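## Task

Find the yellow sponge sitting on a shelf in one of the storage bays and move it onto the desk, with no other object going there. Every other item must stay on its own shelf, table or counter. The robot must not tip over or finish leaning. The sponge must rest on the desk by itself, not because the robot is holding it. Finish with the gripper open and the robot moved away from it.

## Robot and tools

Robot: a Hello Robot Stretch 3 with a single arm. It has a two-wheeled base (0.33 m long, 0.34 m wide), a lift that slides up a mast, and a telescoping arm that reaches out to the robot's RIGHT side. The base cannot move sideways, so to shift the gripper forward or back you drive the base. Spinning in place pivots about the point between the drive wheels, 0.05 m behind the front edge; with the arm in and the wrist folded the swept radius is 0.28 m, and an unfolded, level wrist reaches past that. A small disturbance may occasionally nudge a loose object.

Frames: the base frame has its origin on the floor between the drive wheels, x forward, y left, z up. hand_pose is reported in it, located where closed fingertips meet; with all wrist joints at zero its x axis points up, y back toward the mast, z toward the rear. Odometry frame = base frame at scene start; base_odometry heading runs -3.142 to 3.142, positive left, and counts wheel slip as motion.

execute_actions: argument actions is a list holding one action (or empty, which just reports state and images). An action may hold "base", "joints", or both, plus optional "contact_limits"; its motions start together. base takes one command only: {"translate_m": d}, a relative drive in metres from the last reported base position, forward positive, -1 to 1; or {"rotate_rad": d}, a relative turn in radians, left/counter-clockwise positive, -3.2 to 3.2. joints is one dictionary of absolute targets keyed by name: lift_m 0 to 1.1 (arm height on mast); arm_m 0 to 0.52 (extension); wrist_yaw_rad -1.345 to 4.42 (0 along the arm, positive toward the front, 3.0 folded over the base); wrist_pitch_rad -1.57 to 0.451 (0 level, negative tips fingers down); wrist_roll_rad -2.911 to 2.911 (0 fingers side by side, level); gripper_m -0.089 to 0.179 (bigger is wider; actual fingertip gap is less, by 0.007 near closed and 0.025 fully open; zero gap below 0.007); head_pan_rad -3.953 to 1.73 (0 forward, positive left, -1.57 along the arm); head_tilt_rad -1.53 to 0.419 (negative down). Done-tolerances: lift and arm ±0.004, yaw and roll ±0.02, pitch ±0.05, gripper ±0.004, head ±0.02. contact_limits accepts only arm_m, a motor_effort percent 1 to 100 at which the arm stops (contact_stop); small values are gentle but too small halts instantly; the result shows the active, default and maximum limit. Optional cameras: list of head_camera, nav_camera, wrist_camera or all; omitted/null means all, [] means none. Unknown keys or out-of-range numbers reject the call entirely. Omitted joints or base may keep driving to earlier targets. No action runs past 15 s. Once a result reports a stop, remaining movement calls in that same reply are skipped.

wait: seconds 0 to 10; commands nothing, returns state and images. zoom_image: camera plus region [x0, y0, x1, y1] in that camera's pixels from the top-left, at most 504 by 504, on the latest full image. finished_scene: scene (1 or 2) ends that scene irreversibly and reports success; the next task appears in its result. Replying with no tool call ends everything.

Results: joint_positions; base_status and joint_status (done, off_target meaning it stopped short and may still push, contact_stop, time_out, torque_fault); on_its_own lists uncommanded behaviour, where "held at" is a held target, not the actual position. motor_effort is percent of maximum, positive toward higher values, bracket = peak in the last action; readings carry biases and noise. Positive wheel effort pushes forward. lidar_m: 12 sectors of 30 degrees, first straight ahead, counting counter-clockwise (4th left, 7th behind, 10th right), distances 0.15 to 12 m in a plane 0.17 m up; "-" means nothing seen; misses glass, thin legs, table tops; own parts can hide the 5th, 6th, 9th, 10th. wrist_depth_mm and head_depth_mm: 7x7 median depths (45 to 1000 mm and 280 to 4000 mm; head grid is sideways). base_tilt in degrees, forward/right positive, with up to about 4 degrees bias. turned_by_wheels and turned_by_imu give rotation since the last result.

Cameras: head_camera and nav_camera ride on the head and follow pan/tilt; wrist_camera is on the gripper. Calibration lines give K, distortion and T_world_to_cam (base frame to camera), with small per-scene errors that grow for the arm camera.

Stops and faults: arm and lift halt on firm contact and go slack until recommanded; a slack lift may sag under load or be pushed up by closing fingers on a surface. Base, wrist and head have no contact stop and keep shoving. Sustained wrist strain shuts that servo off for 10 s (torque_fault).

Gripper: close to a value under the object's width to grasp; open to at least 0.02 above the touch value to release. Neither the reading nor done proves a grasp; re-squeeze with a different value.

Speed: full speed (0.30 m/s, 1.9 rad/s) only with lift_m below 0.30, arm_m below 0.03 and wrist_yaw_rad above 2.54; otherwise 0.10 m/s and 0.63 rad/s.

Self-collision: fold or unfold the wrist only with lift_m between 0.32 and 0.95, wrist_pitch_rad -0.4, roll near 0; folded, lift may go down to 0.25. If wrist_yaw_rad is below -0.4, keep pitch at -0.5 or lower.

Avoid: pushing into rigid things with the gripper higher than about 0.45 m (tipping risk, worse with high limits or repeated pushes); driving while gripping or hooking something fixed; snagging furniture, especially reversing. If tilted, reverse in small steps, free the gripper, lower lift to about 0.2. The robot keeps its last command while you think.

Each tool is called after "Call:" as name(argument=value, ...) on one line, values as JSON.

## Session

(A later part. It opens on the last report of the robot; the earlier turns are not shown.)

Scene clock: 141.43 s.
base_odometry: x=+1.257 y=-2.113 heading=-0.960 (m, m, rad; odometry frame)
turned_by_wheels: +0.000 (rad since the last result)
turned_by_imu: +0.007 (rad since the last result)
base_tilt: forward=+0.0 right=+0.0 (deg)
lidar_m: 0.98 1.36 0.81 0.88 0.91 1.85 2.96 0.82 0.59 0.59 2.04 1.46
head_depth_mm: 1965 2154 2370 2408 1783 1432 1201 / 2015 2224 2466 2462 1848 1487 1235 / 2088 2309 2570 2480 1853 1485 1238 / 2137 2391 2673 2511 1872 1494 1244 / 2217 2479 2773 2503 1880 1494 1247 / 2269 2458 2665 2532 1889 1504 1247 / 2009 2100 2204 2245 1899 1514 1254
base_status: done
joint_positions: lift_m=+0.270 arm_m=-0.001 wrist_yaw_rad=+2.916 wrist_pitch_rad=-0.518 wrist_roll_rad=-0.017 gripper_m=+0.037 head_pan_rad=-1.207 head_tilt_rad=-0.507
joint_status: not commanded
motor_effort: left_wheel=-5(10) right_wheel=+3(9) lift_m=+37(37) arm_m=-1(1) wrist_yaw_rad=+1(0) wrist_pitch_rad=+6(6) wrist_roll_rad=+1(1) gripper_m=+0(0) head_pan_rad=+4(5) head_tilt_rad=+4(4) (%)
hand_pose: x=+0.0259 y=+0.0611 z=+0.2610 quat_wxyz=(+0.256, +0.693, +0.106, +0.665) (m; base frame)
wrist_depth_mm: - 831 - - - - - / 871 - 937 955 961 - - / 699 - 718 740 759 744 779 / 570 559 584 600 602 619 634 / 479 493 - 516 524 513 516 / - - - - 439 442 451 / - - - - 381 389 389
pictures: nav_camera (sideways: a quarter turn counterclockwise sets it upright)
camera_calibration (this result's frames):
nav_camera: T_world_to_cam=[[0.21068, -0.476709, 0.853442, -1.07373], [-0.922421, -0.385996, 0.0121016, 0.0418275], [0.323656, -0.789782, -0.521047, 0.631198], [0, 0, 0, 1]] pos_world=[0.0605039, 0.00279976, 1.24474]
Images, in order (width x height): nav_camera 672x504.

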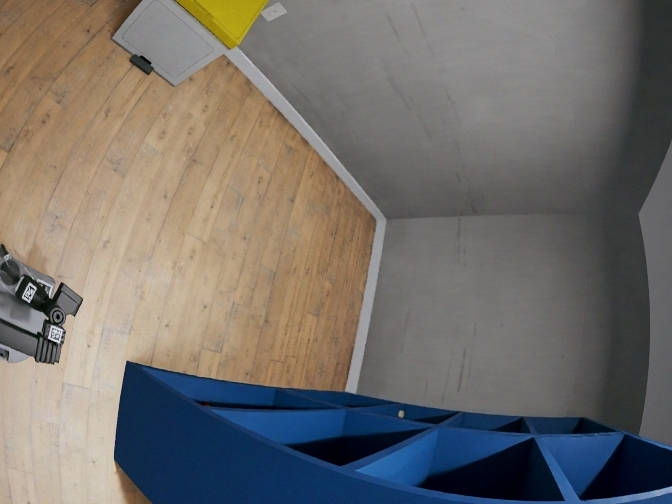

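Bay 3 exists. Enter.

Call:
execute_actions(actions=[{"base":{"translate_m":0.2}}], cameras=[])

Call:
execute_actions(actions=[{"base":{"rotate_rad":-1.57}}], cameras=[])

Call:
execute_actions(actions=[{"base":{"translate_m":1.0},"joints":{"head_tilt_rad":-0.6}}], cameras=["nav_camera"])

Scene clock: 149.43 s.
base_odometry: x=+1.372 y=-2.277 heading=-0.960 (m, m, rad; odometry frame)
turned_by_wheels: +0.000 (rad since the last result)
turned_by_imu: +0.002 (rad since the last result)
base_tilt: forward=+0.1 right=+0.0 (deg)
lidar_m: 0.78 1.24 0.73 0.87 1.38 1.87 3.18 0.82 0.67 1.49 1.74 0.83
head_depth_mm: 1974 2155 2405 2457 1846 1472 1228 / 2013 2215 2465 2471 1845 1476 1232 / 2081 2310 2550 2490 1853 1486 1235 / 2162 2369 2640 2507 1864 1494 1243 / 2216 2450 2702 2518 1875 1508 1247 / 2050 2153 2262 2322 1881 1504 1247 / 1710 1783 1857 1958 1873 1515 1252
base_status: done
joint_positions: lift_m=+0.270 arm_m=-0.001 wrist_yaw_rad=+2.916 wrist_pitch_rad=-0.518 wrist_roll_rad=-0.017 gripper_m=+0.037 head_pan_rad=-1.207 head_tilt_rad=-0.507
joint_status: not commanded
motor_effort: left_wheel=-4(11) right_wheel=+3(10) lift_m=+37(37) arm_m=-1(1) wrist_yaw_rad=+1(0) wrist_pitch_rad=+6(6) wrist_roll_rad=+1(1) gripper_m=+0(0) head_pan_rad=+3(3) head_tilt_rad=+4(3) (%)
hand_pose: x=+0.0259 y=+0.0611 z=+0.2610 quat_wxyz=(+0.256, +0.693, +0.106, +0.665) (m; base frame)
wrist_depth_mm: - - - - - - - / 924 - 917 984 - - - / 665 - 726 737 758 753 807 / 567 567 581 598 601 620 620 / 481 510 - 512 509 512 520 / - - - - 439 444 445 / - - - - 384 390 386
pictures: none
No camera images: the call's "cameras" was empty. Leave "cameras" out to get every camera's image.

Scene clock: 151.57 s.
base_odometry: x=+1.372 y=-2.277 heading=-2.530 (m, m, rad; odometry frame)
turned_by_wheels: -1.570 (rad since the last result)
turned_by_imu: -1.539 (rad since the last result)
base_tilt: forward=+0.1 right=+0.0 (deg)
lidar_m: 1.49 1.73 0.83 0.78 1.24 0.73 0.87 0.97 1.88 3.18 0.81 0.67
head_depth_mm: 2920 3191 3387 2461 1834 1472 1226 / 2976 3325 3488 2454 1858 1475 1231 / 2955 3119 3268 2474 1869 1485 1238 / 1642 1798 2017 2233 1864 1495 1239 / 2003 2145 2386 2379 1888 1501 1249 / 2072 2246 2440 2313 1151 1218 1213 / 1595 811 847 886 931 979 1031
base_status: done
joint_positions: lift_m=+0.270 arm_m=-0.001 wrist_yaw_rad=+2.916 wrist_pitch_rad=-0.518 wrist_roll_rad=-0.017 gripper_m=+0.037 head_pan_rad=-1.207 head_tilt_rad=-0.507
joint_status: not commanded
motor_effort: left_wheel=+4(17) right_wheel=-3(8) lift_m=+37(37) arm_m=-1(1) wrist_yaw_rad=-1(1) wrist_pitch_rad=+6(6) wrist_roll_rad=+1(1) gripper_m=+0(1) head_pan_rad=+3(3) head_tilt_rad=+3(4) (%)
hand_pose: x=+0.0259 y=+0.0611 z=+0.2610 quat_wxyz=(+0.256, +0.693, +0.106, +0.665) (m; base frame)
wrist_depth_mm: 973 - 731 780 - - - / 898 - 819 854 - - - / 693 - 718 732 743 778 792 / 582 568 591 610 603 620 631 / 486 497 - 516 513 514 527 / - - - - 441 441 448 / - - - - 379 388 396
pictures: none
No camera images: the call's "cameras" was empty. Leave "cameras" out to get every camera's image.

Scene clock: 156.50 s.
base_odometry: x=+0.553 y=-2.852 heading=-2.529 (m, m, rad; odometry frame)
turned_by_wheels: +0.000 (rad since the last result)
turned_by_imu: +0.007 (rad since the last result)
base_tilt: forward=+0.1 right=+0.0 (deg)
lidar_m: 1.42 1.48 1.26 1.21 1.08 1.13 1.88 0.53 0.56 0.80 0.63 0.56
head_depth_mm: 623 688 690 502 421 815 691 / 642 713 697 505 436 818 709 / 663 740 702 508 914 820 745 / 682 765 708 511 942 824 1051 / 707 795 713 513 976 826 1100 / 696 745 717 516 907 831 1075 / 594 625 647 520 739 807 1125
base_status: done
joint_positions: lift_m=+0.270 arm_m=-0.001 wrist_yaw_rad=+2.916 wrist_pitch_rad=-0.519 wrist_roll_rad=-0.017 gripper_m=+0.037 head_pan_rad=-1.207 head_tilt_rad=-0.593
joint_status: all done
motor_effort: left_wheel=+3(18) right_wheel=-2(6) lift_m=+37(36) arm_m=-1(1) wrist_yaw_rad=+0(1) wrist_pitch_rad=+6(6) wrist_roll_rad=+1(1) gripper_m=-1(1) head_pan_rad=+4(3) head_tilt_rad=-3(13) (%)
hand_pose: x=+0.0259 y=+0.0611 z=+0.2610 quat_wxyz=(+0.256, +0.693, +0.106, +0.665) (m; base frame)
wrist_depth_mm: 975 - - - - - - / 897 - 953 956 - - - / 701 - 719 737 763 774 787 / 563 568 594 601 600 609 630 / 473 502 - 517 522 525 525 / - - - - 439 443 445 / - - - - 383 390 395
pictures: nav_camera (sideways: a quarter turn counterclockwise sets it upright)
camera_calibration (this result's frames):
nav_camera: T_world_to_cam=[[0.236049, -0.54316, 0.805766, -1.01172], [-0.922062, -0.386931, 0.00929055, 0.0454861], [0.306729, -0.745159, -0.592162, 0.723822], [0, 0, 0, 1]] pos_world=[0.0587385, 0.00743671, 1.24341]
Images, in order (width x height): nav_camera 672x504.

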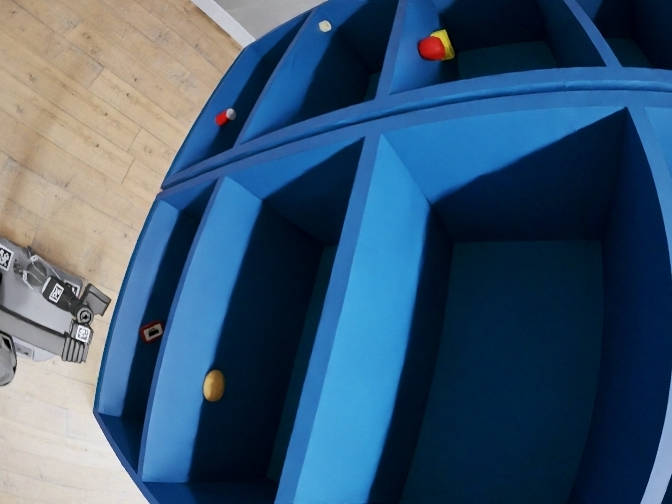

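Call:
execute_actions(actions=[{"base":{"rotate_rad":0.35}}], cameras=[])

Call:
execute_actions(actions=[{"base":{"translate_m":0.5},"joints":{"lift_m":0.9}}], cameras=[])

Call:
execute_actions(actions=[{"base":{"rotate_rad":-0.35},"joints":{"wrist_pitch_rad":-0.4}}], cameras=[])

Call:
execute_actions(actions=[{"base":{"translate_m":0.2},"joints":{"head_pan_rad":-1.5,"head_tilt_rad":-0.45,"wrist_yaw_rad":0,"gripper_m":0.12}}], cameras=["head_camera"])

Scene clock: 164.53 s.
base_odometry: x=+0.553 y=-2.852 heading=-2.180 (m, m, rad; odometry frame)
turned_by_wheels: +0.350 (rad since the last result)
turned_by_imu: +0.344 (rad since the last result)
base_tilt: forward=+0.1 right=+0.0 (deg)
lidar_m: 1.44 1.34 1.21 1.22 1.16 1.87 1.93 0.53 0.80 0.78 0.56 1.43
head_depth_mm: 679 744 692 501 435 813 691 / 715 792 696 505 937 816 729 / 635 716 703 509 975 822 1067 / 554 616 660 555 916 844 1126 / 492 541 600 635 777 946 1145 / 444 488 560 664 955 1333 1195 / 454 535 688 1307 1125 1388 1202
base_status: done
joint_positions: lift_m=+0.270 arm_m=-0.001 wrist_yaw_rad=+2.916 wrist_pitch_rad=-0.519 wrist_roll_rad=-0.017 gripper_m=+0.037 head_pan_rad=-1.207 head_tilt_rad=-0.593
joint_status: not commanded
motor_effort: left_wheel=-3(13) right_wheel=+3(10) lift_m=+37(37) arm_m=-1(1) wrist_yaw_rad=+1(1) wrist_pitch_rad=+6(6) wrist_roll_rad=+1(1) gripper_m=+0(0) head_pan_rad=+4(4) head_tilt_rad=-3(3) (%)
hand_pose: x=+0.0259 y=+0.0610 z=+0.2610 quat_wxyz=(+0.256, +0.693, +0.106, +0.665) (m; base frame)
wrist_depth_mm: 875 - - - - - - / 881 - 951 979 - - - / 703 - 711 747 746 764 779 / 573 570 589 601 619 619 626 / 476 497 - 519 528 517 523 / - - - - 438 442 448 / - - - - 378 388 394
pictures: none
No camera images: the call's "cameras" was empty. Leave "cameras" out to get every camera's image.

Scene clock: 171.10 s.
base_odometry: x=+0.267 y=-3.262 heading=-2.180 (m, m, rad; odometry frame)
turned_by_wheels: +0.000 (rad since the last result)
turned_by_imu: +0.004 (rad since the last result)
base_tilt: forward=+0.0 right=+0.0 (deg)
lidar_m: 0.96 1.16 1.04 1.05 1.27 1.49 1.01 1.07 0.51 0.52 1.05 0.96
head_depth_mm: 827 899 656 1132 990 836 - / 886 953 695 1175 992 860 - / 953 1026 668 1261 998 1318 1115 / 1027 1076 750 1281 1070 1323 1190 / 1055 1094 851 1290 1479 1376 1194 / 958 1007 1115 1209 1433 1416 1194 / 871 931 1031 1156 1303 1375 1201
base_status: done
joint_positions: lift_m=+0.900 arm_m=-0.001 wrist_yaw_rad=+2.916 wrist_pitch_rad=-0.519 wrist_roll_rad=-0.017 gripper_m=+0.037 head_pan_rad=-1.207 head_tilt_rad=-0.593
joint_status: all done
motor_effort: left_wheel=-3(15) right_wheel=+3(11) lift_m=+49(50) arm_m=-1(1) wrist_yaw_rad=+0(1) wrist_pitch_rad=+6(6) wrist_roll_rad=+1(1) gripper_m=+1(0) head_pan_rad=+3(4) head_tilt_rad=-3(4) (%)
hand_pose: x=+0.0258 y=+0.0610 z=+0.8905 quat_wxyz=(+0.257, +0.693, +0.106, +0.665) (m; base frame)
wrist_depth_mm: - - - - 969 903 905 / - - - - - - 994 / - - - - - - - / - - - - - - - / - - - - - - - / - - - - - - - / 940 956 - 993 985 - -
pictures: none
No camera images: the call's "cameras" was empty. Leave "cameras" out to get every camera's image.

Scene clock: 172.60 s.
base_odometry: x=+0.267 y=-3.262 heading=-2.530 (m, m, rad; odometry frame)
turned_by_wheels: -0.350 (rad since the last result)
turned_by_imu: -0.344 (rad since the last result)
base_tilt: forward=+0.1 right=+0.0 (deg)
lidar_m: 0.96 0.99 1.08 1.04 1.08 1.35 2.35 1.02 1.00 0.51 1.00 1.00
head_depth_mm: 394 454 501 562 908 836 - / 776 843 517 575 706 751 - / 809 896 666 1143 1000 889 1116 / 836 925 671 1188 1006 1252 1162 / 866 954 711 1234 1007 1256 1192 / 896 991 674 1250 1010 1330 1197 / 930 1016 723 1301 1047 1340 1204
base_status: done
joint_positions: lift_m=+0.900 arm_m=-0.001 wrist_yaw_rad=+2.916 wrist_pitch_rad=-0.419 wrist_roll_rad=-0.017 gripper_m=+0.037 head_pan_rad=-1.207 head_tilt_rad=-0.593
joint_status: all done
motor_effort: left_wheel=+4(11) right_wheel=-4(8) lift_m=+49(49) arm_m=-2(2) wrist_yaw_rad=+0(0) wrist_pitch_rad=+8(8) wrist_roll_rad=+1(1) gripper_m=+1(1) head_pan_rad=+4(5) head_tilt_rad=-4(3) (%)
hand_pose: x=+0.0289 y=+0.0743 z=+0.9122 quat_wxyz=(+0.224, +0.698, +0.071, +0.677) (m; base frame)
wrist_depth_mm: - 895 932 - - - 888 / 944 - - - - - 882 / - - - - - - 871 / - - - - - - 879 / - - - - - - 921 / - - - - - - 937 / - - - - - - 924
pictures: none
No camera images: the call's "cameras" was empty. Leave "cameras" out to get every camera's image.

Scene clock: 175.97 s.
base_odometry: x=+0.104 y=-3.377 heading=-2.529 (m, m, rad; odometry frame)
turned_by_wheels: +0.000 (rad since the last result)
turned_by_imu: +0.002 (rad since the last result)
base_tilt: forward=+0.1 right=+0.0 (deg)
lidar_m: 0.76 0.79 1.07 1.04 1.09 1.47 2.62 1.19 0.53 0.53 1.00 0.79
head_depth_mm: 471 475 487 533 604 692 - / 761 783 790 631 804 771 - / 785 857 919 638 1115 984 - / 785 861 923 643 1116 939 1117 / 790 865 927 649 1131 918 1069 / 794 868 935 613 1130 921 1150 / 797 874 937 659 1139 926 1158
base_status: done
joint_positions: lift_m=+0.900 arm_m=-0.001 wrist_yaw_rad=+0.002 wrist_pitch_rad=-0.419 wrist_roll_rad=-0.017 gripper_m=+0.120 head_pan_rad=-1.493 head_tilt_rad=-0.458
joint_status: all done
motor_effort: left_wheel=+4(12) right_wheel=-3(5) lift_m=+49(49) arm_m=-2(1) wrist_yaw_rad=-2(2) wrist_pitch_rad=+8(8) wrist_roll_rad=+1(1) gripper_m=+1(100) head_pan_rad=-4(29) head_tilt_rad=+4(16) (%)
hand_pose: x=-0.0211 y=-0.3685 z=+0.9123 quat_wxyz=(+0.698, +0.149, -0.685, -0.145) (m; base frame)
wrist_depth_mm: 243 246 244 249 268 241 235 / 698 708 710 706 293 260 253 / 781 771 740 792 376 285 776 / 810 823 842 833 365 329 837 / 663 698 682 690 408 677 727 / 571 585 579 589 431 609 610 / 515 518 510 516 496 516 523
pictures: head_camera (sideways: a quarter turn clockwise sets it upright)
camera_calibration (this result's frames):
head_camera: T_world_to_cam=[[0.0147797, 0.491735, -0.870619, 1.15598], [0.999634, 0.0124646, 0.0240101, -0.0391835], [0.0226586, -0.870656, -0.491371, 0.600012], [0, 0, 0, 1]] pos_world=[0.00848862, -0.0455454, 1.30219]
Images, in order (width x height): head_camera 896x504.

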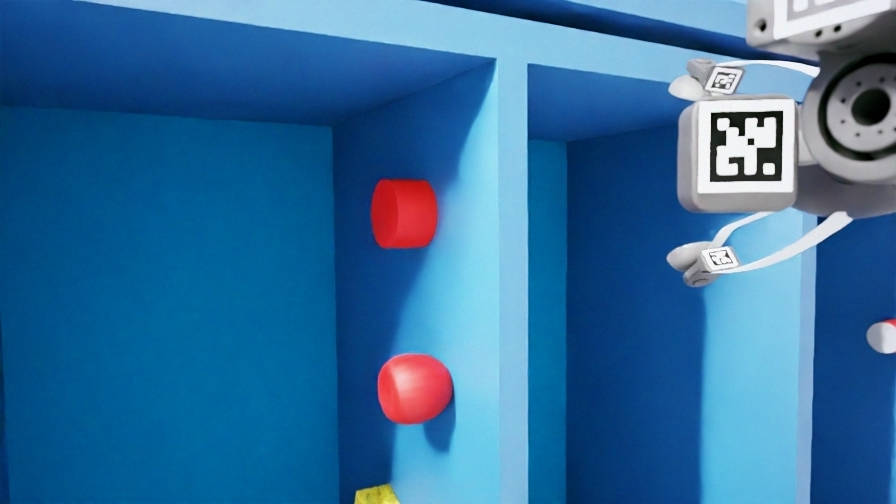

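Call:
execute_actions(actions=[{"base":{"translate_m":0.33},"joints":{"lift_m":0.97,"wrist_pitch_rad":-0.15,"wrist_roll_rad":0}}], cameras=["head_camera","wrist_camera"])

Scene clock: 186.47 s.
base_odometry: x=-0.166 y=-3.566 heading=-2.529 (m, m, rad; odometry frame)
turned_by_wheels: +0.000 (rad since the last result)
turned_by_imu: +0.003 (rad since the last result)
base_tilt: forward=+0.1 right=+0.0 (deg)
lidar_m: 0.43 0.44 0.61 1.05 1.09 1.48 2.94 0.74 0.69 0.97 0.61 0.44
head_depth_mm: 775 846 908 593 1099 - - / 777 849 909 603 - - - / 781 854 916 638 - - 1128 / 787 861 920 642 1079 911 1115 / 790 863 928 649 1123 919 1119 / 790 869 931 654 1098 919 1125 / 797 860 905 660 907 867 889
base_status: done
joint_positions: lift_m=+0.970 arm_m=-0.001 wrist_yaw_rad=+0.002 wrist_pitch_rad=-0.170 wrist_roll_rad=-0.007 gripper_m=+0.120 head_pan_rad=-1.493 head_tilt_rad=-0.458
joint_status: all done
motor_effort: left_wheel=+3(11) right_wheel=-3(5) lift_m=+49(51) arm_m=-2(2) wrist_yaw_rad=-1(1) wrist_pitch_rad=+8(9) wrist_roll_rad=+3(4) gripper_m=+0(0) head_pan_rad=-4(4) head_tilt_rad=+4(4) (%)
hand_pose: x=-0.0211 y=-0.3927 z=+1.0413 quat_wxyz=(+0.707, +0.061, -0.702, -0.060) (m; base frame)
wrist_depth_mm: 453 628 656 648 644 644 492 / 460 653 683 667 668 671 501 / 453 595 569 683 688 652 495 / 358 367 375 386 364 409 404 / 295 295 301 304 303 301 304 / 462 609 862 853 865 640 484 / 459 682 712 729 736 698 482
pictures: head_camera (sideways: a quarter turn clockwise sets it upright), wrist_camera
camera_calibration (this result's frames):
head_camera: T_world_to_cam=[[0.0147961, 0.49173, -0.870622, 1.15599], [0.999634, 0.0124321, 0.0240104, -0.039184], [0.0226303, -0.870659, -0.491366, 0.600007], [0, 0, 0, 1]] pos_world=[0.00848714, -0.0455455, 1.30219]
wrist_camera: T_world_to_cam=[[-0.997942, 0.0237709, 0.0595532, -0.0813822], [-0.0475738, 0.348235, -0.936199, 1.13879], [-0.0429928, -0.937106, -0.346387, 0.162353], [0, 0, 0, 1]] pos_world=[-0.0200579, -0.242491, 1.12722]
Images, in order (width x height): head_camera 896x504, wrist_camera 644x364.

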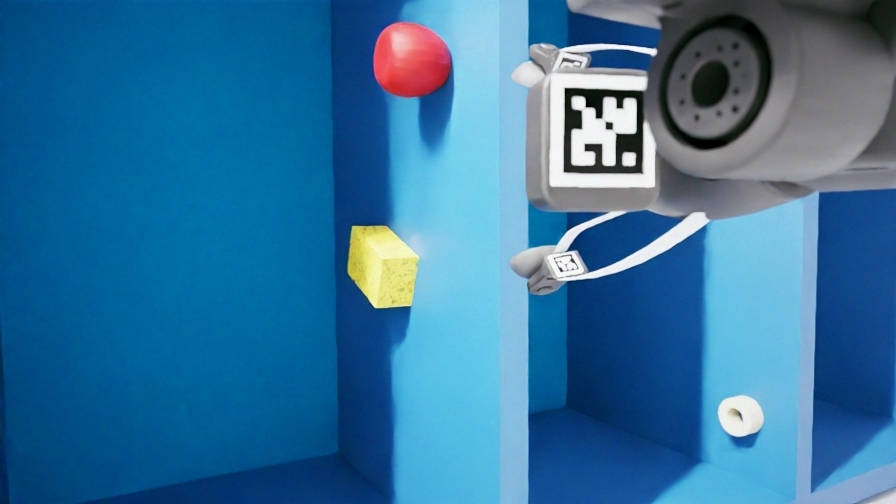

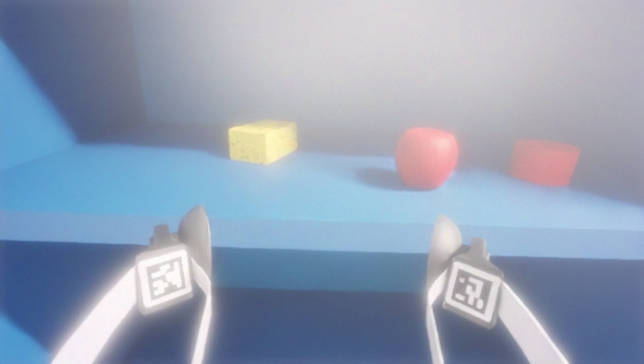

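Call:
execute_actions(actions=[{"base":{"translate_m":0.09},"joints":{"arm_m":0.28,"gripper_m":0.155}}], cameras=["wrist_camera"])

Scene clock: 194.57 s.
base_odometry: x=-0.240 y=-3.618 heading=-2.529 (m, m, rad; odometry frame)
turned_by_wheels: +0.000 (rad since the last result)
turned_by_imu: +0.002 (rad since the last result)
base_tilt: forward=+0.0 right=+0.0 (deg)
lidar_m: 0.34 0.35 0.48 1.05 1.08 1.48 3.04 0.75 0.78 0.96 0.48 0.35
head_depth_mm: 775 850 901 582 1101 901 1100 / 778 852 - - 1106 904 1103 / 781 855 916 - 1109 909 1112 / 784 860 921 627 1120 912 1111 / 788 864 927 648 1125 918 1119 / 795 856 899 654 955 884 878 / 694 692 690 625 683 724 795
base_status: done
joint_positions: lift_m=+0.970 arm_m=+0.280 wrist_yaw_rad=+0.001 wrist_pitch_rad=-0.170 wrist_roll_rad=-0.006 gripper_m=+0.155 head_pan_rad=-1.493 head_tilt_rad=-0.458
joint_status: all done
motor_effort: left_wheel=+3(11) right_wheel=-3(5) lift_m=+49(49) arm_m=+4(7) wrist_yaw_rad=-2(2) wrist_pitch_rad=+8(8) wrist_roll_rad=+3(3) gripper_m=+0(99) head_pan_rad=-4(3) head_tilt_rad=+4(4) (%)
hand_pose: x=-0.0213 y=-0.6731 z=+1.0414 quat_wxyz=(+0.707, +0.061, -0.702, -0.060) (m; base frame)
wrist_depth_mm: 362 391 387 388 391 391 387 / 360 414 409 412 409 407 410 / 362 445 439 435 435 436 433 / 336 361 372 346 394 406 421 / 252 274 246 181 270 293 284 / 206 - 193 185 208 - 214 / 156 162 164 166 168 164 173
pictures: wrist_camera
camera_calibration (this result's frames):
wrist_camera: T_world_to_cam=[[-0.997979, 0.0247914, 0.0585138, -0.0731569], [-0.0462507, 0.348106, -0.936314, 1.23654], [-0.0435815, -0.937127, -0.346256, -0.100591], [0, 0, 0, 1]] pos_world=[-0.020202, -0.522901, 1.12724]
Images, in order (width x height): wrist_camera 644x364.

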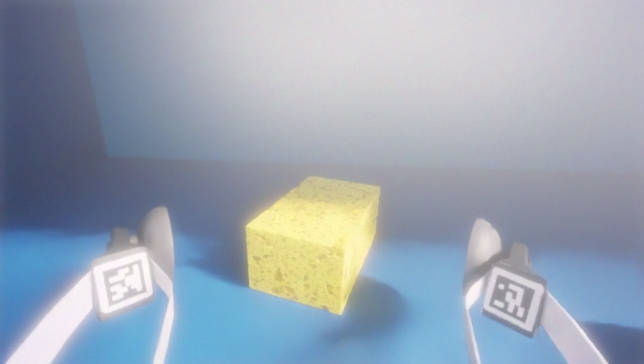

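Call:
execute_actions(actions=[{"joints":{"arm_m":0.36,"lift_m":0.95}}], cameras=[])

Call:
execute_actions(actions=[{"joints":{"gripper_m":0.035}}], cameras=[])

Call:
execute_actions(actions=[{"joints":{"lift_m":0.98}}], cameras=["wrist_camera"])

Scene clock: 202.83 s.
base_odometry: x=-0.240 y=-3.618 heading=-2.529 (m, m, rad; odometry frame)
turned_by_wheels: +0.000 (rad since the last result)
turned_by_imu: +0.001 (rad since the last result)
base_tilt: forward=+0.1 right=+0.0 (deg)
lidar_m: 0.34 0.35 0.48 1.05 1.09 1.48 3.05 0.75 0.78 0.97 0.48 0.35
head_depth_mm: 775 845 907 597 1100 901 1105 / 780 849 901 573 1106 903 1107 / 783 853 915 577 1111 908 1111 / 786 861 923 643 1115 913 1119 / 788 863 926 649 1123 916 1119 / 792 854 897 655 958 885 880 / 693 694 691 626 684 725 797
base_status: not commanded
joint_positions: lift_m=+0.950 arm_m=+0.360 wrist_yaw_rad=+0.001 wrist_pitch_rad=-0.170 wrist_roll_rad=-0.006 gripper_m=+0.155 head_pan_rad=-1.493 head_tilt_rad=-0.458
joint_status: all done
motor_effort: left_wheel=+3(3) right_wheel=-3(3) lift_m=+36(40) arm_m=+4(1) wrist_yaw_rad=+0(1) wrist_pitch_rad=+8(8) wrist_roll_rad=+3(3) gripper_m=+0(0) head_pan_rad=-4(4) head_tilt_rad=+4(4) (%)
hand_pose: x=-0.0213 y=-0.7531 z=+1.0218 quat_wxyz=(+0.707, +0.061, -0.702, -0.060) (m; base frame)
wrist_depth_mm: 319 322 318 317 316 316 317 / 332 336 335 338 336 339 337 / 352 360 351 359 355 356 355 / 304 311 320 325 336 348 357 / 217 232 224 141 207 249 240 / 175 - 107 108 170 - 184 / 133 139 102 91 142 140 147
pictures: none
No camera images: the call's "cameras" was empty. Leave "cameras" out to get every camera's image.

Scene clock: 204.53 s.
base_odometry: x=-0.240 y=-3.618 heading=-2.529 (m, m, rad; odometry frame)
turned_by_wheels: +0.000 (rad since the last result)
turned_by_imu: +0.000 (rad since the last result)
base_tilt: forward=+0.1 right=+0.0 (deg)
lidar_m: 0.34 0.35 0.48 1.05 1.09 1.49 3.04 0.75 0.78 0.96 0.48 0.35
head_depth_mm: 774 845 908 596 1100 900 1098 / 778 850 899 571 1101 903 1106 / 782 855 913 577 1114 907 1111 / 783 859 924 642 1118 912 1116 / 787 862 925 649 1125 917 1118 / 791 856 896 652 955 884 879 / 692 692 690 625 683 725 795
base_status: not commanded
joint_positions: lift_m=+0.950 arm_m=+0.360 wrist_yaw_rad=+0.001 wrist_pitch_rad=-0.170 wrist_roll_rad=-0.006 gripper_m=+0.037 head_pan_rad=-1.493 head_tilt_rad=-0.458
joint_status: all done
motor_effort: left_wheel=+3(3) right_wheel=-3(3) lift_m=+36(36) arm_m=+4(4) wrist_yaw_rad=-1(1) wrist_pitch_rad=+8(8) wrist_roll_rad=+3(3) gripper_m=-31(100) head_pan_rad=-3(4) head_tilt_rad=+4(4) (%)
hand_pose: x=-0.0213 y=-0.7531 z=+1.0218 quat_wxyz=(+0.707, +0.061, -0.702, -0.060) (m; base frame)
wrist_depth_mm: 319 317 318 319 321 318 318 / 335 340 337 338 333 336 338 / 349 358 352 357 351 353 357 / 304 310 320 329 336 346 355 / 215 220 229 140 154 237 242 / 168 174 107 107 109 182 183 / 138 140 113 99 134 145 147
pictures: none
No camera images: the call's "cameras" was empty. Leave "cameras" out to get every camera's image.

Scene clock: 205.60 s.
base_odometry: x=-0.240 y=-3.618 heading=-2.529 (m, m, rad; odometry frame)
turned_by_wheels: +0.000 (rad since the last result)
turned_by_imu: +0.000 (rad since the last result)
base_tilt: forward=+0.0 right=+0.0 (deg)
lidar_m: 0.34 0.35 0.48 1.05 1.08 1.48 3.04 0.76 0.78 0.97 0.48 0.35
head_depth_mm: 774 849 - 598 1098 899 1101 / 777 850 - 601 1105 905 1108 / 780 857 - 604 1111 908 1108 / 785 861 919 644 1117 911 1117 / 788 865 924 649 1122 918 1121 / 791 855 899 654 957 882 881 / 695 692 689 626 683 724 797
base_status: not commanded
joint_positions: lift_m=+0.980 arm_m=+0.360 wrist_yaw_rad=+0.001 wrist_pitch_rad=-0.170 wrist_roll_rad=-0.006 gripper_m=+0.040 head_pan_rad=-1.493 head_tilt_rad=-0.458
joint_status: all done
motor_effort: left_wheel=+3(3) right_wheel=-3(3) lift_m=+49(53) arm_m=+4(4) wrist_yaw_rad=-2(1) wrist_pitch_rad=+8(8) wrist_roll_rad=+3(3) gripper_m=-31(33) head_pan_rad=-4(4) head_tilt_rad=+4(4) (%)
hand_pose: x=-0.0213 y=-0.7531 z=+1.0514 quat_wxyz=(+0.707, +0.061, -0.702, -0.060) (m; base frame)
wrist_depth_mm: 316 314 316 319 316 319 317 / 332 338 338 332 334 334 335 / 348 359 357 358 355 353 353 / 350 368 366 368 374 374 372 / 271 277 290 140 154 298 304 / 210 218 107 108 109 227 228 / 172 174 113 99 167 181 185
pictures: wrist_camera
camera_calibration (this result's frames):
wrist_camera: T_world_to_cam=[[-0.997979, 0.0247948, 0.0585119, -0.0717543], [-0.0462506, 0.348045, -0.936336, 1.27374], [-0.043581, -0.93715, -0.346194, -0.172184], [0, 0, 0, 1]] pos_world=[-0.0202019, -0.602902, 1.13724]
Images, in order (width x height): wrist_camera 644x364.

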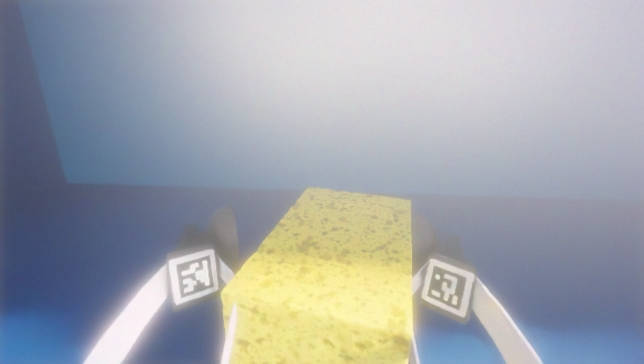

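Call:
execute_actions(actions=[{"joints":{"arm_m":0,"head_pan_rad":1.6,"head_tilt_rad":-0.6}}], cameras=[])

Call:
execute_actions(actions=[{"base":{"translate_m":-1.0}}], cameras=[])

Call:
execute_actions(actions=[{"base":{"translate_m":-0.9}}], cameras=["nav_camera"])

Scene clock: 218.20 s.
base_odometry: x=-0.240 y=-3.618 heading=-2.529 (m, m, rad; odometry frame)
turned_by_wheels: +0.000 (rad since the last result)
turned_by_imu: +0.001 (rad since the last result)
base_tilt: forward=+0.0 right=-0.1 (deg)
lidar_m: 0.34 0.35 0.48 1.04 1.08 1.48 3.04 0.75 0.78 0.96 0.48 0.35
head_depth_mm: 849 931 953 976 995 1010 1028 / 860 962 1092 1233 1416 1357 1183 / 858 961 1087 1256 1485 1400 1191 / 857 958 1087 1258 1477 1404 1185 / 855 956 1086 1246 1479 1406 1189 / 857 955 1067 1228 - - - / 852 954 1041 - - - -
base_status: not commanded
joint_positions: lift_m=+0.980 arm_m=+0.000 wrist_yaw_rad=+0.001 wrist_pitch_rad=-0.170 wrist_roll_rad=-0.006 gripper_m=+0.050 head_pan_rad=+1.593 head_tilt_rad=-0.593
joint_status: all done
on_its_own: gripper_m is held at +0.049, not at your +0.035, by its stall guard, which is not easing now
motor_effort: left_wheel=+3(3) right_wheel=-3(3) lift_m=+49(49) arm_m=-4(3) wrist_yaw_rad=-1(0) wrist_pitch_rad=+8(8) wrist_roll_rad=+3(3) gripper_m=-24(25) head_pan_rad=+3(50) head_tilt_rad=-4(17) (%)
hand_pose: x=-0.0213 y=-0.3938 z=+1.0514 quat_wxyz=(+0.707, +0.061, -0.702, -0.060) (m; base frame)
wrist_depth_mm: 363 505 644 636 638 656 598 / 358 518 670 678 673 673 605 / 365 521 675 691 694 690 596 / 347 398 401 418 427 368 405 / 301 297 299 141 154 305 306 / 374 489 107 108 109 805 562 / 362 588 113 99 686 732 580
pictures: none
No camera images: the call's "cameras" was empty. Leave "cameras" out to get every camera's image.

Scene clock: 229.20 s.
base_odometry: x=+0.578 y=-3.043 heading=-2.529 (m, m, rad; odometry frame)
turned_by_wheels: +0.000 (rad since the last result)
turned_by_imu: -0.004 (rad since the last result)
base_tilt: forward=+0.1 right=+0.0 (deg)
lidar_m: 1.34 1.38 1.08 1.04 1.08 1.03 1.97 0.74 0.72 0.97 0.62 1.37
head_depth_mm: 855 958 1087 1255 1493 1388 1178 / 856 959 1082 1257 1478 1395 1182 / 851 958 1084 1249 1481 1395 1184 / 852 953 1081 1249 1471 1407 1191 / 852 948 1074 1245 1477 1410 1191 / 847 951 1052 1220 - - - / 847 948 1031 - - - -
base_status: done
joint_positions: lift_m=+0.980 arm_m=+0.000 wrist_yaw_rad=+0.001 wrist_pitch_rad=-0.170 wrist_roll_rad=-0.006 gripper_m=+0.050 head_pan_rad=+1.593 head_tilt_rad=-0.593
joint_status: not commanded
on_its_own: gripper_m is held at +0.049, not at your +0.035, by its stall guard, which is not easing now
motor_effort: left_wheel=+5(7) right_wheel=-3(7) lift_m=+49(49) arm_m=-3(3) wrist_yaw_rad=+0(1) wrist_pitch_rad=+8(8) wrist_roll_rad=+3(3) gripper_m=-25(25) head_pan_rad=+4(3) head_tilt_rad=-3(3) (%)
hand_pose: x=-0.0213 y=-0.3938 z=+1.0514 quat_wxyz=(+0.707, +0.061, -0.702, -0.060) (m; base frame)
wrist_depth_mm: 427 616 638 647 661 645 520 / 428 622 692 685 681 670 529 / 429 585 691 701 707 695 528 / 384 395 411 412 430 440 457 / 304 304 302 140 153 310 311 / 439 595 107 108 109 728 506 / 441 686 113 99 692 690 504
pictures: none
No camera images: the call's "cameras" was empty. Leave "cameras" out to get every camera's image.

Scene clock: 239.20 s.
base_odometry: x=+1.314 y=-2.526 heading=-2.529 (m, m, rad; odometry frame)
turned_by_wheels: +0.000 (rad since the last result)
turned_by_imu: -0.003 (rad since the last result)
base_tilt: forward=+0.0 right=-0.1 (deg)
lidar_m: 2.24 1.49 1.07 0.62 0.64 1.28 0.89 1.21 2.15 1.94 0.64 1.35
head_depth_mm: 849 951 1080 1248 1490 1390 1177 / 846 948 1076 1244 1474 1392 1180 / 843 944 1074 1241 1434 1331 1187 / 843 943 1068 1234 1118 1042 1184 / 840 941 1067 1231 1121 1023 1180 / 838 936 1043 1202 - - - / 835 935 1022 - - - -
base_status: done
joint_positions: lift_m=+0.980 arm_m=+0.000 wrist_yaw_rad=+0.001 wrist_pitch_rad=-0.170 wrist_roll_rad=-0.006 gripper_m=+0.050 head_pan_rad=+1.593 head_tilt_rad=-0.593
joint_status: not commanded
on_its_own: gripper_m is held at +0.049, not at your +0.035, by its stall guard, which is not easing now
motor_effort: left_wheel=+5(6) right_wheel=-2(10) lift_m=+48(49) arm_m=-4(4) wrist_yaw_rad=-1(1) wrist_pitch_rad=+8(8) wrist_roll_rad=+3(3) gripper_m=-25(25) head_pan_rad=+5(4) head_tilt_rad=-3(4) (%)
hand_pose: x=-0.0213 y=-0.3938 z=+1.0514 quat_wxyz=(+0.707, +0.061, -0.702, -0.060) (m; base frame)
wrist_depth_mm: 448 - - - - - - / 458 675 - - - - - / 460 678 - - - - - / 460 690 - - - - - / 464 680 - 140 155 - - / 471 646 107 108 110 - - / 477 772 113 99 - - -
pictures: nav_camera (sideways: a quarter turn counterclockwise sets it upright)
camera_calibration (this result's frames):
nav_camera: T_world_to_cam=[[-0.0402803, 0.590898, 0.80574, -1.01], [0.998421, 0.0553939, 0.00928909, 0.033773], [-0.0391442, 0.804842, -0.592197, 0.725977], [0, 0, 0, 1]] pos_world=[-0.0459851, 0.0106394, 1.2434]
Images, in order (width x height): nav_camera 672x504.

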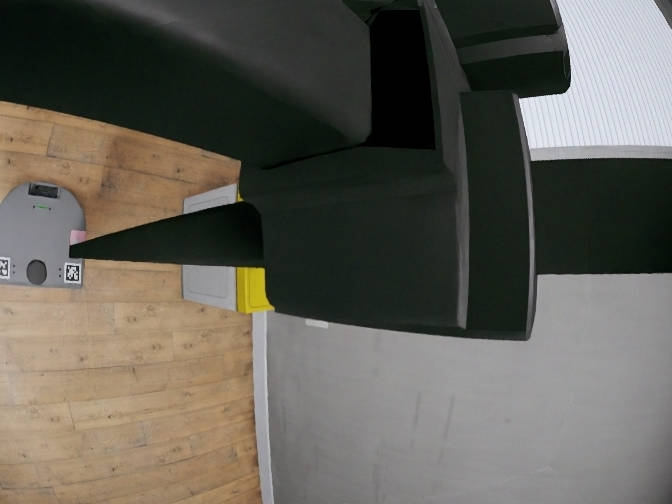

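Call:
execute_actions(actions=[{"base":{"rotate_rad":-1.57},"joints":{"head_pan_rad":-1.5,"head_tilt_rad":-0.8}}], cameras=["head_camera","nav_camera"])

Scene clock: 249.33 s.
base_odometry: x=+1.314 y=-2.526 heading=+2.184 (m, m, rad; odometry frame)
turned_by_wheels: -1.570 (rad since the last result)
turned_by_imu: -1.543 (rad since the last result)
base_tilt: forward=+0.0 right=+0.0 (deg)
lidar_m: 1.94 0.64 1.36 2.24 1.48 1.07 0.62 0.63 1.27 0.89 1.21 2.15
head_depth_mm: 1010 776 1766 - - - 1108 / 1016 783 - - - 1215 1112 / 1022 752 - - - 1242 1109 / 1028 788 1249 1700 1466 1268 1119 / 1039 793 1778 1704 1474 1269 1121 / 1043 797 1843 1752 1480 1279 1122 / 1048 805 1704 1675 1451 1276 1122
base_status: done
joint_positions: lift_m=+0.980 arm_m=+0.000 wrist_yaw_rad=+0.001 wrist_pitch_rad=-0.170 wrist_roll_rad=-0.006 gripper_m=+0.050 head_pan_rad=-1.493 head_tilt_rad=-0.790
joint_status: all done
on_its_own: gripper_m is held at +0.049, not at your +0.035, by its stall guard, which is not easing now
motor_effort: left_wheel=+4(11) right_wheel=-3(8) lift_m=+49(49) arm_m=-4(4) wrist_yaw_rad=-1(0) wrist_pitch_rad=+8(8) wrist_roll_rad=+3(3) gripper_m=-24(26) head_pan_rad=-4(50) head_tilt_rad=-4(21) (%)
hand_pose: x=-0.0213 y=-0.3938 z=+1.0514 quat_wxyz=(+0.707, +0.061, -0.702, -0.060) (m; base frame)
wrist_depth_mm: - - - - - - - / - - - - - - - / - 851 917 941 990 - - / 590 597 572 539 594 617 575 / - - - 140 155 - - / - - 107 108 110 - - / - - 114 99 - - -
pictures: head_camera (sideways: a quarter turn clockwise sets it upright), nav_camera (sideways: a quarter turn counterclockwise sets it upright)
camera_calibration (this result's frames):
head_camera: T_world_to_cam=[[-0.00508635, 0.748045, -0.663628, 0.886292], [0.999967, 0.00801085, 0.00136566, -0.00969952], [0.0063378, -0.663599, -0.748061, 0.934024], [0, 0, 0, 1]] pos_world=[0.00828753, -0.0430905, 1.28689]
nav_camera: T_world_to_cam=[[0.0844407, -0.733957, 0.673927, -0.838964], [-0.99371, -0.111953, 0.00258278, 0.0546575], [0.0735527, -0.669906, -0.738794, 0.915971], [0, 0, 0, 1]] pos_world=[0.0577842, 0.00397029, 1.24197]
Images, in order (width x height): head_camera 896x504, nav_camera 672x504.

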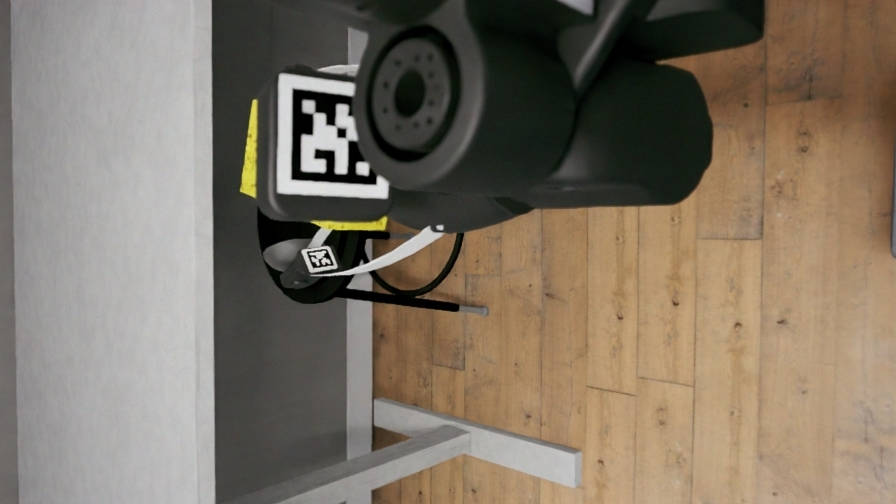

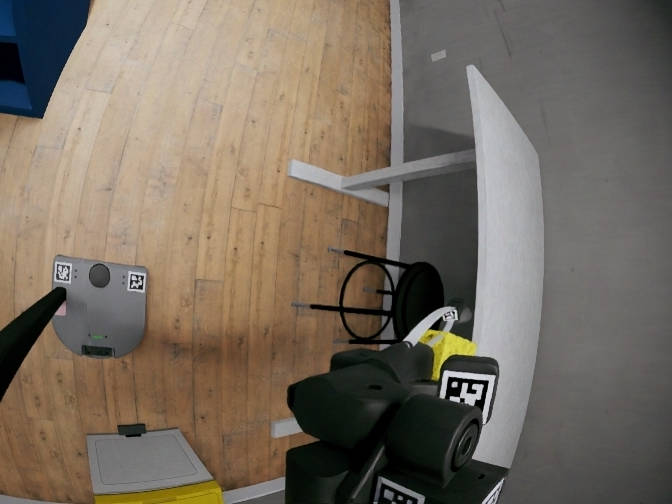

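Call:
execute_actions(actions=[{"joints":{"arm_m":0.52}}], cameras=["head_camera","wrist_camera"])

Scene clock: 262.97 s.
base_odometry: x=+1.314 y=-2.526 heading=+2.184 (m, m, rad; odometry frame)
turned_by_wheels: +0.000 (rad since the last result)
turned_by_imu: +0.001 (rad since the last result)
base_tilt: forward=+0.1 right=+0.0 (deg)
lidar_m: 1.94 0.65 1.36 2.24 1.48 1.07 0.62 0.64 1.28 0.89 1.21 2.15
head_depth_mm: - 777 1802 1731 1462 1263 1110 / 905 780 1810 1702 1453 1261 1111 / - 783 1248 1696 1467 1262 1115 / 1025 788 1249 1748 1472 1273 1117 / 1035 791 1786 1700 1469 1272 1118 / 1041 795 1845 1762 1474 1274 1119 / 1052 801 1714 1667 1455 1279 1126
base_status: not commanded
joint_positions: lift_m=+0.980 arm_m=+0.519 wrist_yaw_rad=+0.001 wrist_pitch_rad=-0.170 wrist_roll_rad=-0.006 gripper_m=+0.050 head_pan_rad=-1.493 head_tilt_rad=-0.790
joint_status: all done
on_its_own: gripper_m is held at +0.049, not at your +0.035, by its stall guard, which is not easing now
motor_effort: left_wheel=+4(4) right_wheel=-3(3) lift_m=+49(49) arm_m=+4(5) wrist_yaw_rad=-1(1) wrist_pitch_rad=+8(8) wrist_roll_rad=+3(3) gripper_m=-25(25) head_pan_rad=-4(4) head_tilt_rad=-4(4) (%)
hand_pose: x=-0.0213 y=-0.9123 z=+1.0514 quat_wxyz=(+0.707, +0.061, -0.702, -0.060) (m; base frame)
wrist_depth_mm: 684 681 682 683 682 691 688 / 715 709 701 733 722 728 733 / 734 750 746 749 762 767 771 / 487 493 510 525 539 551 577 / 345 350 368 141 155 373 385 / 266 270 107 108 109 290 288 / 219 222 113 99 214 233 234
pictures: head_camera (sideways: a quarter turn clockwise sets it upright), wrist_camera
camera_calibration (this result's frames):
head_camera: T_world_to_cam=[[-0.00498209, 0.748049, -0.663625, 0.886286], [0.999968, 0.00787113, 0.00136533, -0.00969909], [0.00624481, -0.663597, -0.748064, 0.934029], [0, 0, 0, 1]] pos_world=[0.0082815, -0.0430907, 1.28689]
wrist_camera: T_world_to_cam=[[-0.997984, 0.0250804, 0.0582929, -0.0673795], [-0.0459455, 0.348058, -0.936346, 1.32915], [-0.0437733, -0.937137, -0.346204, -0.321304], [0, 0, 0, 1]] pos_world=[-0.0202395, -0.762039, 1.13724]
Images, in order (width x height): head_camera 896x504, wrist_camera 644x364.

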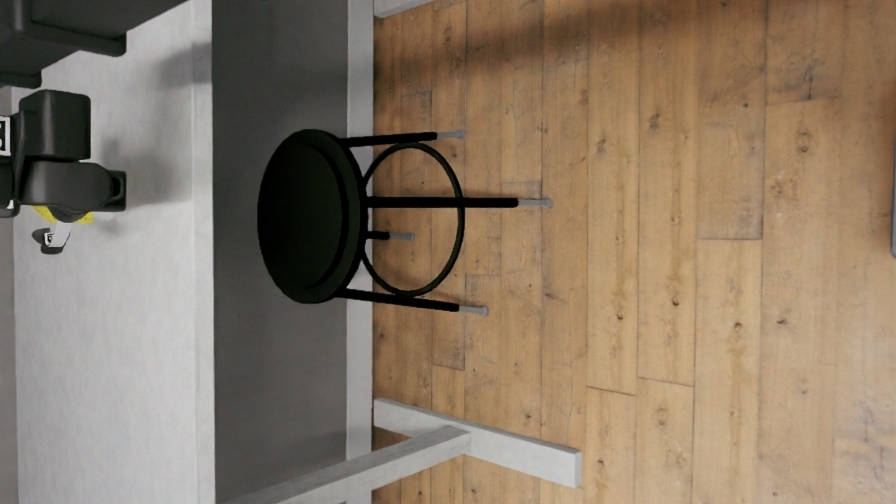

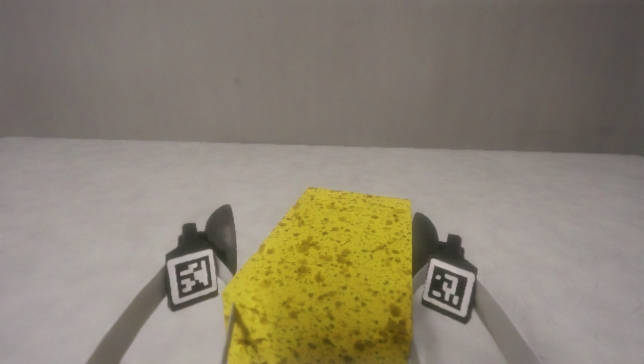

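Call:
execute_actions(actions=[{"joints":{"lift_m":0.917}}], cameras=[])

Call:
execute_actions(actions=[{"joints":{"gripper_m":0.16}}], cameras=[])

Call:
execute_actions(actions=[{"joints":{"lift_m":1.0}}], cameras=[])

Call:
execute_actions(actions=[{"joints":{"arm_m":0.1}}], cameras=["head_camera"])

Scene clock: 270.27 s.
base_odometry: x=+1.314 y=-2.526 heading=+2.184 (m, m, rad; odometry frame)
turned_by_wheels: +0.000 (rad since the last result)
turned_by_imu: +0.001 (rad since the last result)
base_tilt: forward=+0.1 right=+0.0 (deg)
lidar_m: 1.94 0.65 1.36 2.24 1.48 1.07 0.62 0.64 1.27 0.89 1.21 2.15
head_depth_mm: 1073 - 1827 1725 1459 1261 1113 / - 748 1811 1690 1461 1269 1111 / 1165 747 1245 1693 1464 1268 1116 / 1032 787 1248 1741 1469 1261 1118 / 1037 794 1796 1708 1471 1270 1117 / 1039 797 1852 1758 1472 1275 1124 / 1051 801 1717 1670 1450 1279 1120
base_status: not commanded
joint_positions: lift_m=+0.917 arm_m=+0.519 wrist_yaw_rad=+0.001 wrist_pitch_rad=-0.170 wrist_roll_rad=-0.006 gripper_m=+0.050 head_pan_rad=-1.493 head_tilt_rad=-0.790
joint_status: all done
on_its_own: gripper_m is held at +0.049, not at your +0.035, by its stall guard, which is not easing now
motor_effort: left_wheel=+4(4) right_wheel=-3(3) lift_m=+36(42) arm_m=+4(4) wrist_yaw_rad=+0(1) wrist_pitch_rad=+8(8) wrist_roll_rad=+3(3) gripper_m=-25(24) head_pan_rad=-5(4) head_tilt_rad=-4(4) (%)
hand_pose: x=-0.0213 y=-0.9123 z=+0.9888 quat_wxyz=(+0.707, +0.061, -0.702, -0.060) (m; base frame)
wrist_depth_mm: 670 682 670 676 687 670 687 / 717 726 714 717 733 710 718 / 538 558 583 621 640 686 704 / 325 333 340 342 361 369 384 / 230 233 246 140 155 251 256 / 179 180 107 108 109 193 194 / 146 147 113 99 142 155 156
pictures: none
No camera images: the call's "cameras" was empty. Leave "cameras" out to get every camera's image.

Scene clock: 271.87 s.
base_odometry: x=+1.314 y=-2.526 heading=+2.184 (m, m, rad; odometry frame)
turned_by_wheels: +0.000 (rad since the last result)
turned_by_imu: +0.000 (rad since the last result)
base_tilt: forward=+0.0 right=+0.0 (deg)
lidar_m: 1.94 0.64 1.36 2.24 1.48 1.07 0.62 0.64 1.27 0.89 1.21 2.15
head_depth_mm: 1067 - 1826 1727 1461 1257 1110 / - 746 1802 1690 1464 1263 1116 / 1162 749 1246 1692 1459 1265 1118 / 1033 787 1248 1749 1469 1273 1113 / 1035 793 1790 1711 1472 1273 1119 / 1042 795 1835 1749 1483 1277 1122 / 1051 799 1715 1668 1446 1273 1121
base_status: not commanded
joint_positions: lift_m=+0.917 arm_m=+0.519 wrist_yaw_rad=+0.001 wrist_pitch_rad=-0.170 wrist_roll_rad=-0.006 gripper_m=+0.160 head_pan_rad=-1.493 head_tilt_rad=-0.790
joint_status: all done
motor_effort: left_wheel=+4(4) right_wheel=-3(3) lift_m=+36(36) arm_m=+4(4) wrist_yaw_rad=-2(0) wrist_pitch_rad=+8(8) wrist_roll_rad=+3(3) gripper_m=+1(100) head_pan_rad=-4(3) head_tilt_rad=-5(4) (%)
hand_pose: x=-0.0213 y=-0.9123 z=+0.9888 quat_wxyz=(+0.707, +0.061, -0.702, -0.060) (m; base frame)
wrist_depth_mm: 679 683 684 678 682 682 681 / 709 715 722 710 725 742 719 / 541 562 586 616 649 682 716 / 322 329 340 347 353 373 377 / 229 246 238 154 221 267 256 / 187 174 174 119 173 - 194 / 141 146 113 100 142 148 157
pictures: none
No camera images: the call's "cameras" was empty. Leave "cameras" out to get every camera's image.

Scene clock: 273.47 s.
base_odometry: x=+1.314 y=-2.526 heading=+2.184 (m, m, rad; odometry frame)
turned_by_wheels: +0.000 (rad since the last result)
turned_by_imu: +0.000 (rad since the last result)
base_tilt: forward=+0.1 right=+0.0 (deg)
lidar_m: 1.94 0.65 1.36 2.24 1.48 1.07 0.62 0.63 1.27 0.89 1.21 2.15
head_depth_mm: 925 777 1796 1733 1460 1261 1111 / 954 780 1812 1694 1460 1266 1108 / 828 775 1243 1692 1472 1268 1115 / 968 788 1250 1745 1470 1268 1119 / 1037 794 1798 1710 1474 1271 1118 / 1040 796 1853 1750 1474 1274 1120 / 1052 799 1714 1662 1455 1277 1125
base_status: not commanded
joint_positions: lift_m=+1.000 arm_m=+0.519 wrist_yaw_rad=+0.001 wrist_pitch_rad=-0.170 wrist_roll_rad=-0.006 gripper_m=+0.160 head_pan_rad=-1.493 head_tilt_rad=-0.790
joint_status: all done
motor_effort: left_wheel=+4(4) right_wheel=-3(3) lift_m=+48(50) arm_m=+4(4) wrist_yaw_rad=+0(1) wrist_pitch_rad=+8(8) wrist_roll_rad=+3(3) gripper_m=+1(0) head_pan_rad=-4(3) head_tilt_rad=-4(5) (%)
hand_pose: x=-0.0213 y=-0.9123 z=+1.0714 quat_wxyz=(+0.707, +0.061, -0.702, -0.060) (m; base frame)
wrist_depth_mm: 668 683 671 682 696 696 687 / 715 722 700 724 706 727 728 / 732 759 764 743 761 763 748 / 530 556 561 578 592 611 633 / 380 409 397 401 416 442 426 / 312 289 304 309 312 - 323 / 237 245 248 198 246 250 262
pictures: none
No camera images: the call's "cameras" was empty. Leave "cameras" out to get every camera's image.

Scene clock: 277.73 s.
base_odometry: x=+1.314 y=-2.526 heading=+2.184 (m, m, rad; odometry frame)
turned_by_wheels: +0.000 (rad since the last result)
turned_by_imu: +0.001 (rad since the last result)
base_tilt: forward=+0.1 right=-0.1 (deg)
lidar_m: 1.94 0.65 1.36 2.24 1.48 1.07 0.62 0.64 1.27 0.89 1.21 2.15
head_depth_mm: 1147 - - 1672 1460 1261 1107 / 1074 - - 1686 1460 1270 1110 / 1083 - - 1696 1468 1266 1118 / 1028 788 1231 1749 1471 1266 1118 / 1034 813 1791 1702 1470 1270 1119 / 1042 796 1848 1755 1469 1271 1118 / 1052 803 1703 1667 1448 1275 1126
base_status: not commanded
joint_positions: lift_m=+1.000 arm_m=+0.100 wrist_yaw_rad=+0.001 wrist_pitch_rad=-0.170 wrist_roll_rad=-0.006 gripper_m=+0.160 head_pan_rad=-1.493 head_tilt_rad=-0.790
joint_status: all done
motor_effort: left_wheel=+4(4) right_wheel=-3(3) lift_m=+49(49) arm_m=-4(4) wrist_yaw_rad=-1(1) wrist_pitch_rad=+8(8) wrist_roll_rad=+3(3) gripper_m=+1(1) head_pan_rad=-4(3) head_tilt_rad=-4(5) (%)
hand_pose: x=-0.0213 y=-0.4938 z=+1.0714 quat_wxyz=(+0.707, +0.061, -0.702, -0.060) (m; base frame)
wrist_depth_mm: - - - - - - - / - - - - - - - / - 936 - - - - - / 544 549 565 533 594 610 637 / - 444 466 459 476 477 483 / - - - 875 - - - / - - - 793 - - -
pictures: head_camera (sideways: a quarter turn clockwise sets it upright)
camera_calibration (this result's frames):
head_camera: T_world_to_cam=[[-0.00498209, 0.748049, -0.663625, 0.886286], [0.999968, 0.00787113, 0.00136532, -0.00969908], [0.0062448, -0.663597, -0.748064, 0.934029], [0, 0, 0, 1]] pos_world=[0.0082815, -0.0430907, 1.28689]
Images, in order (width x height): head_camera 896x504.

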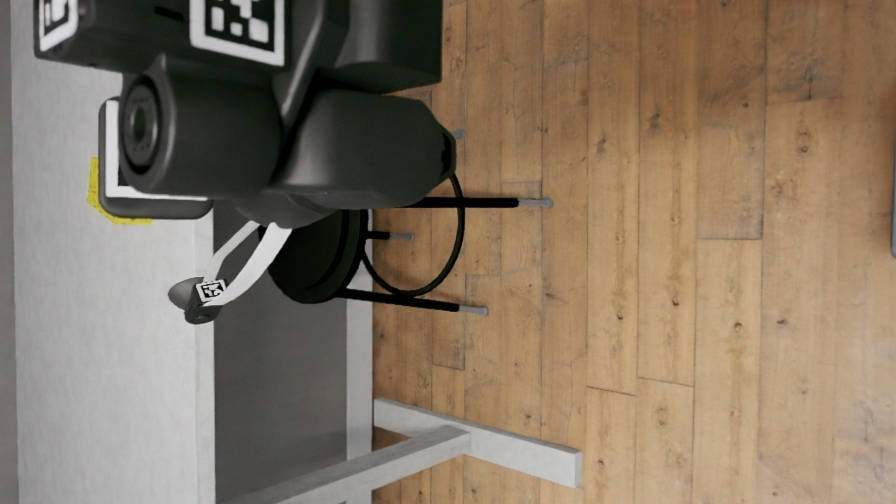

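Call:
finished_scene(scene=2)

The scene is finished: the task was done.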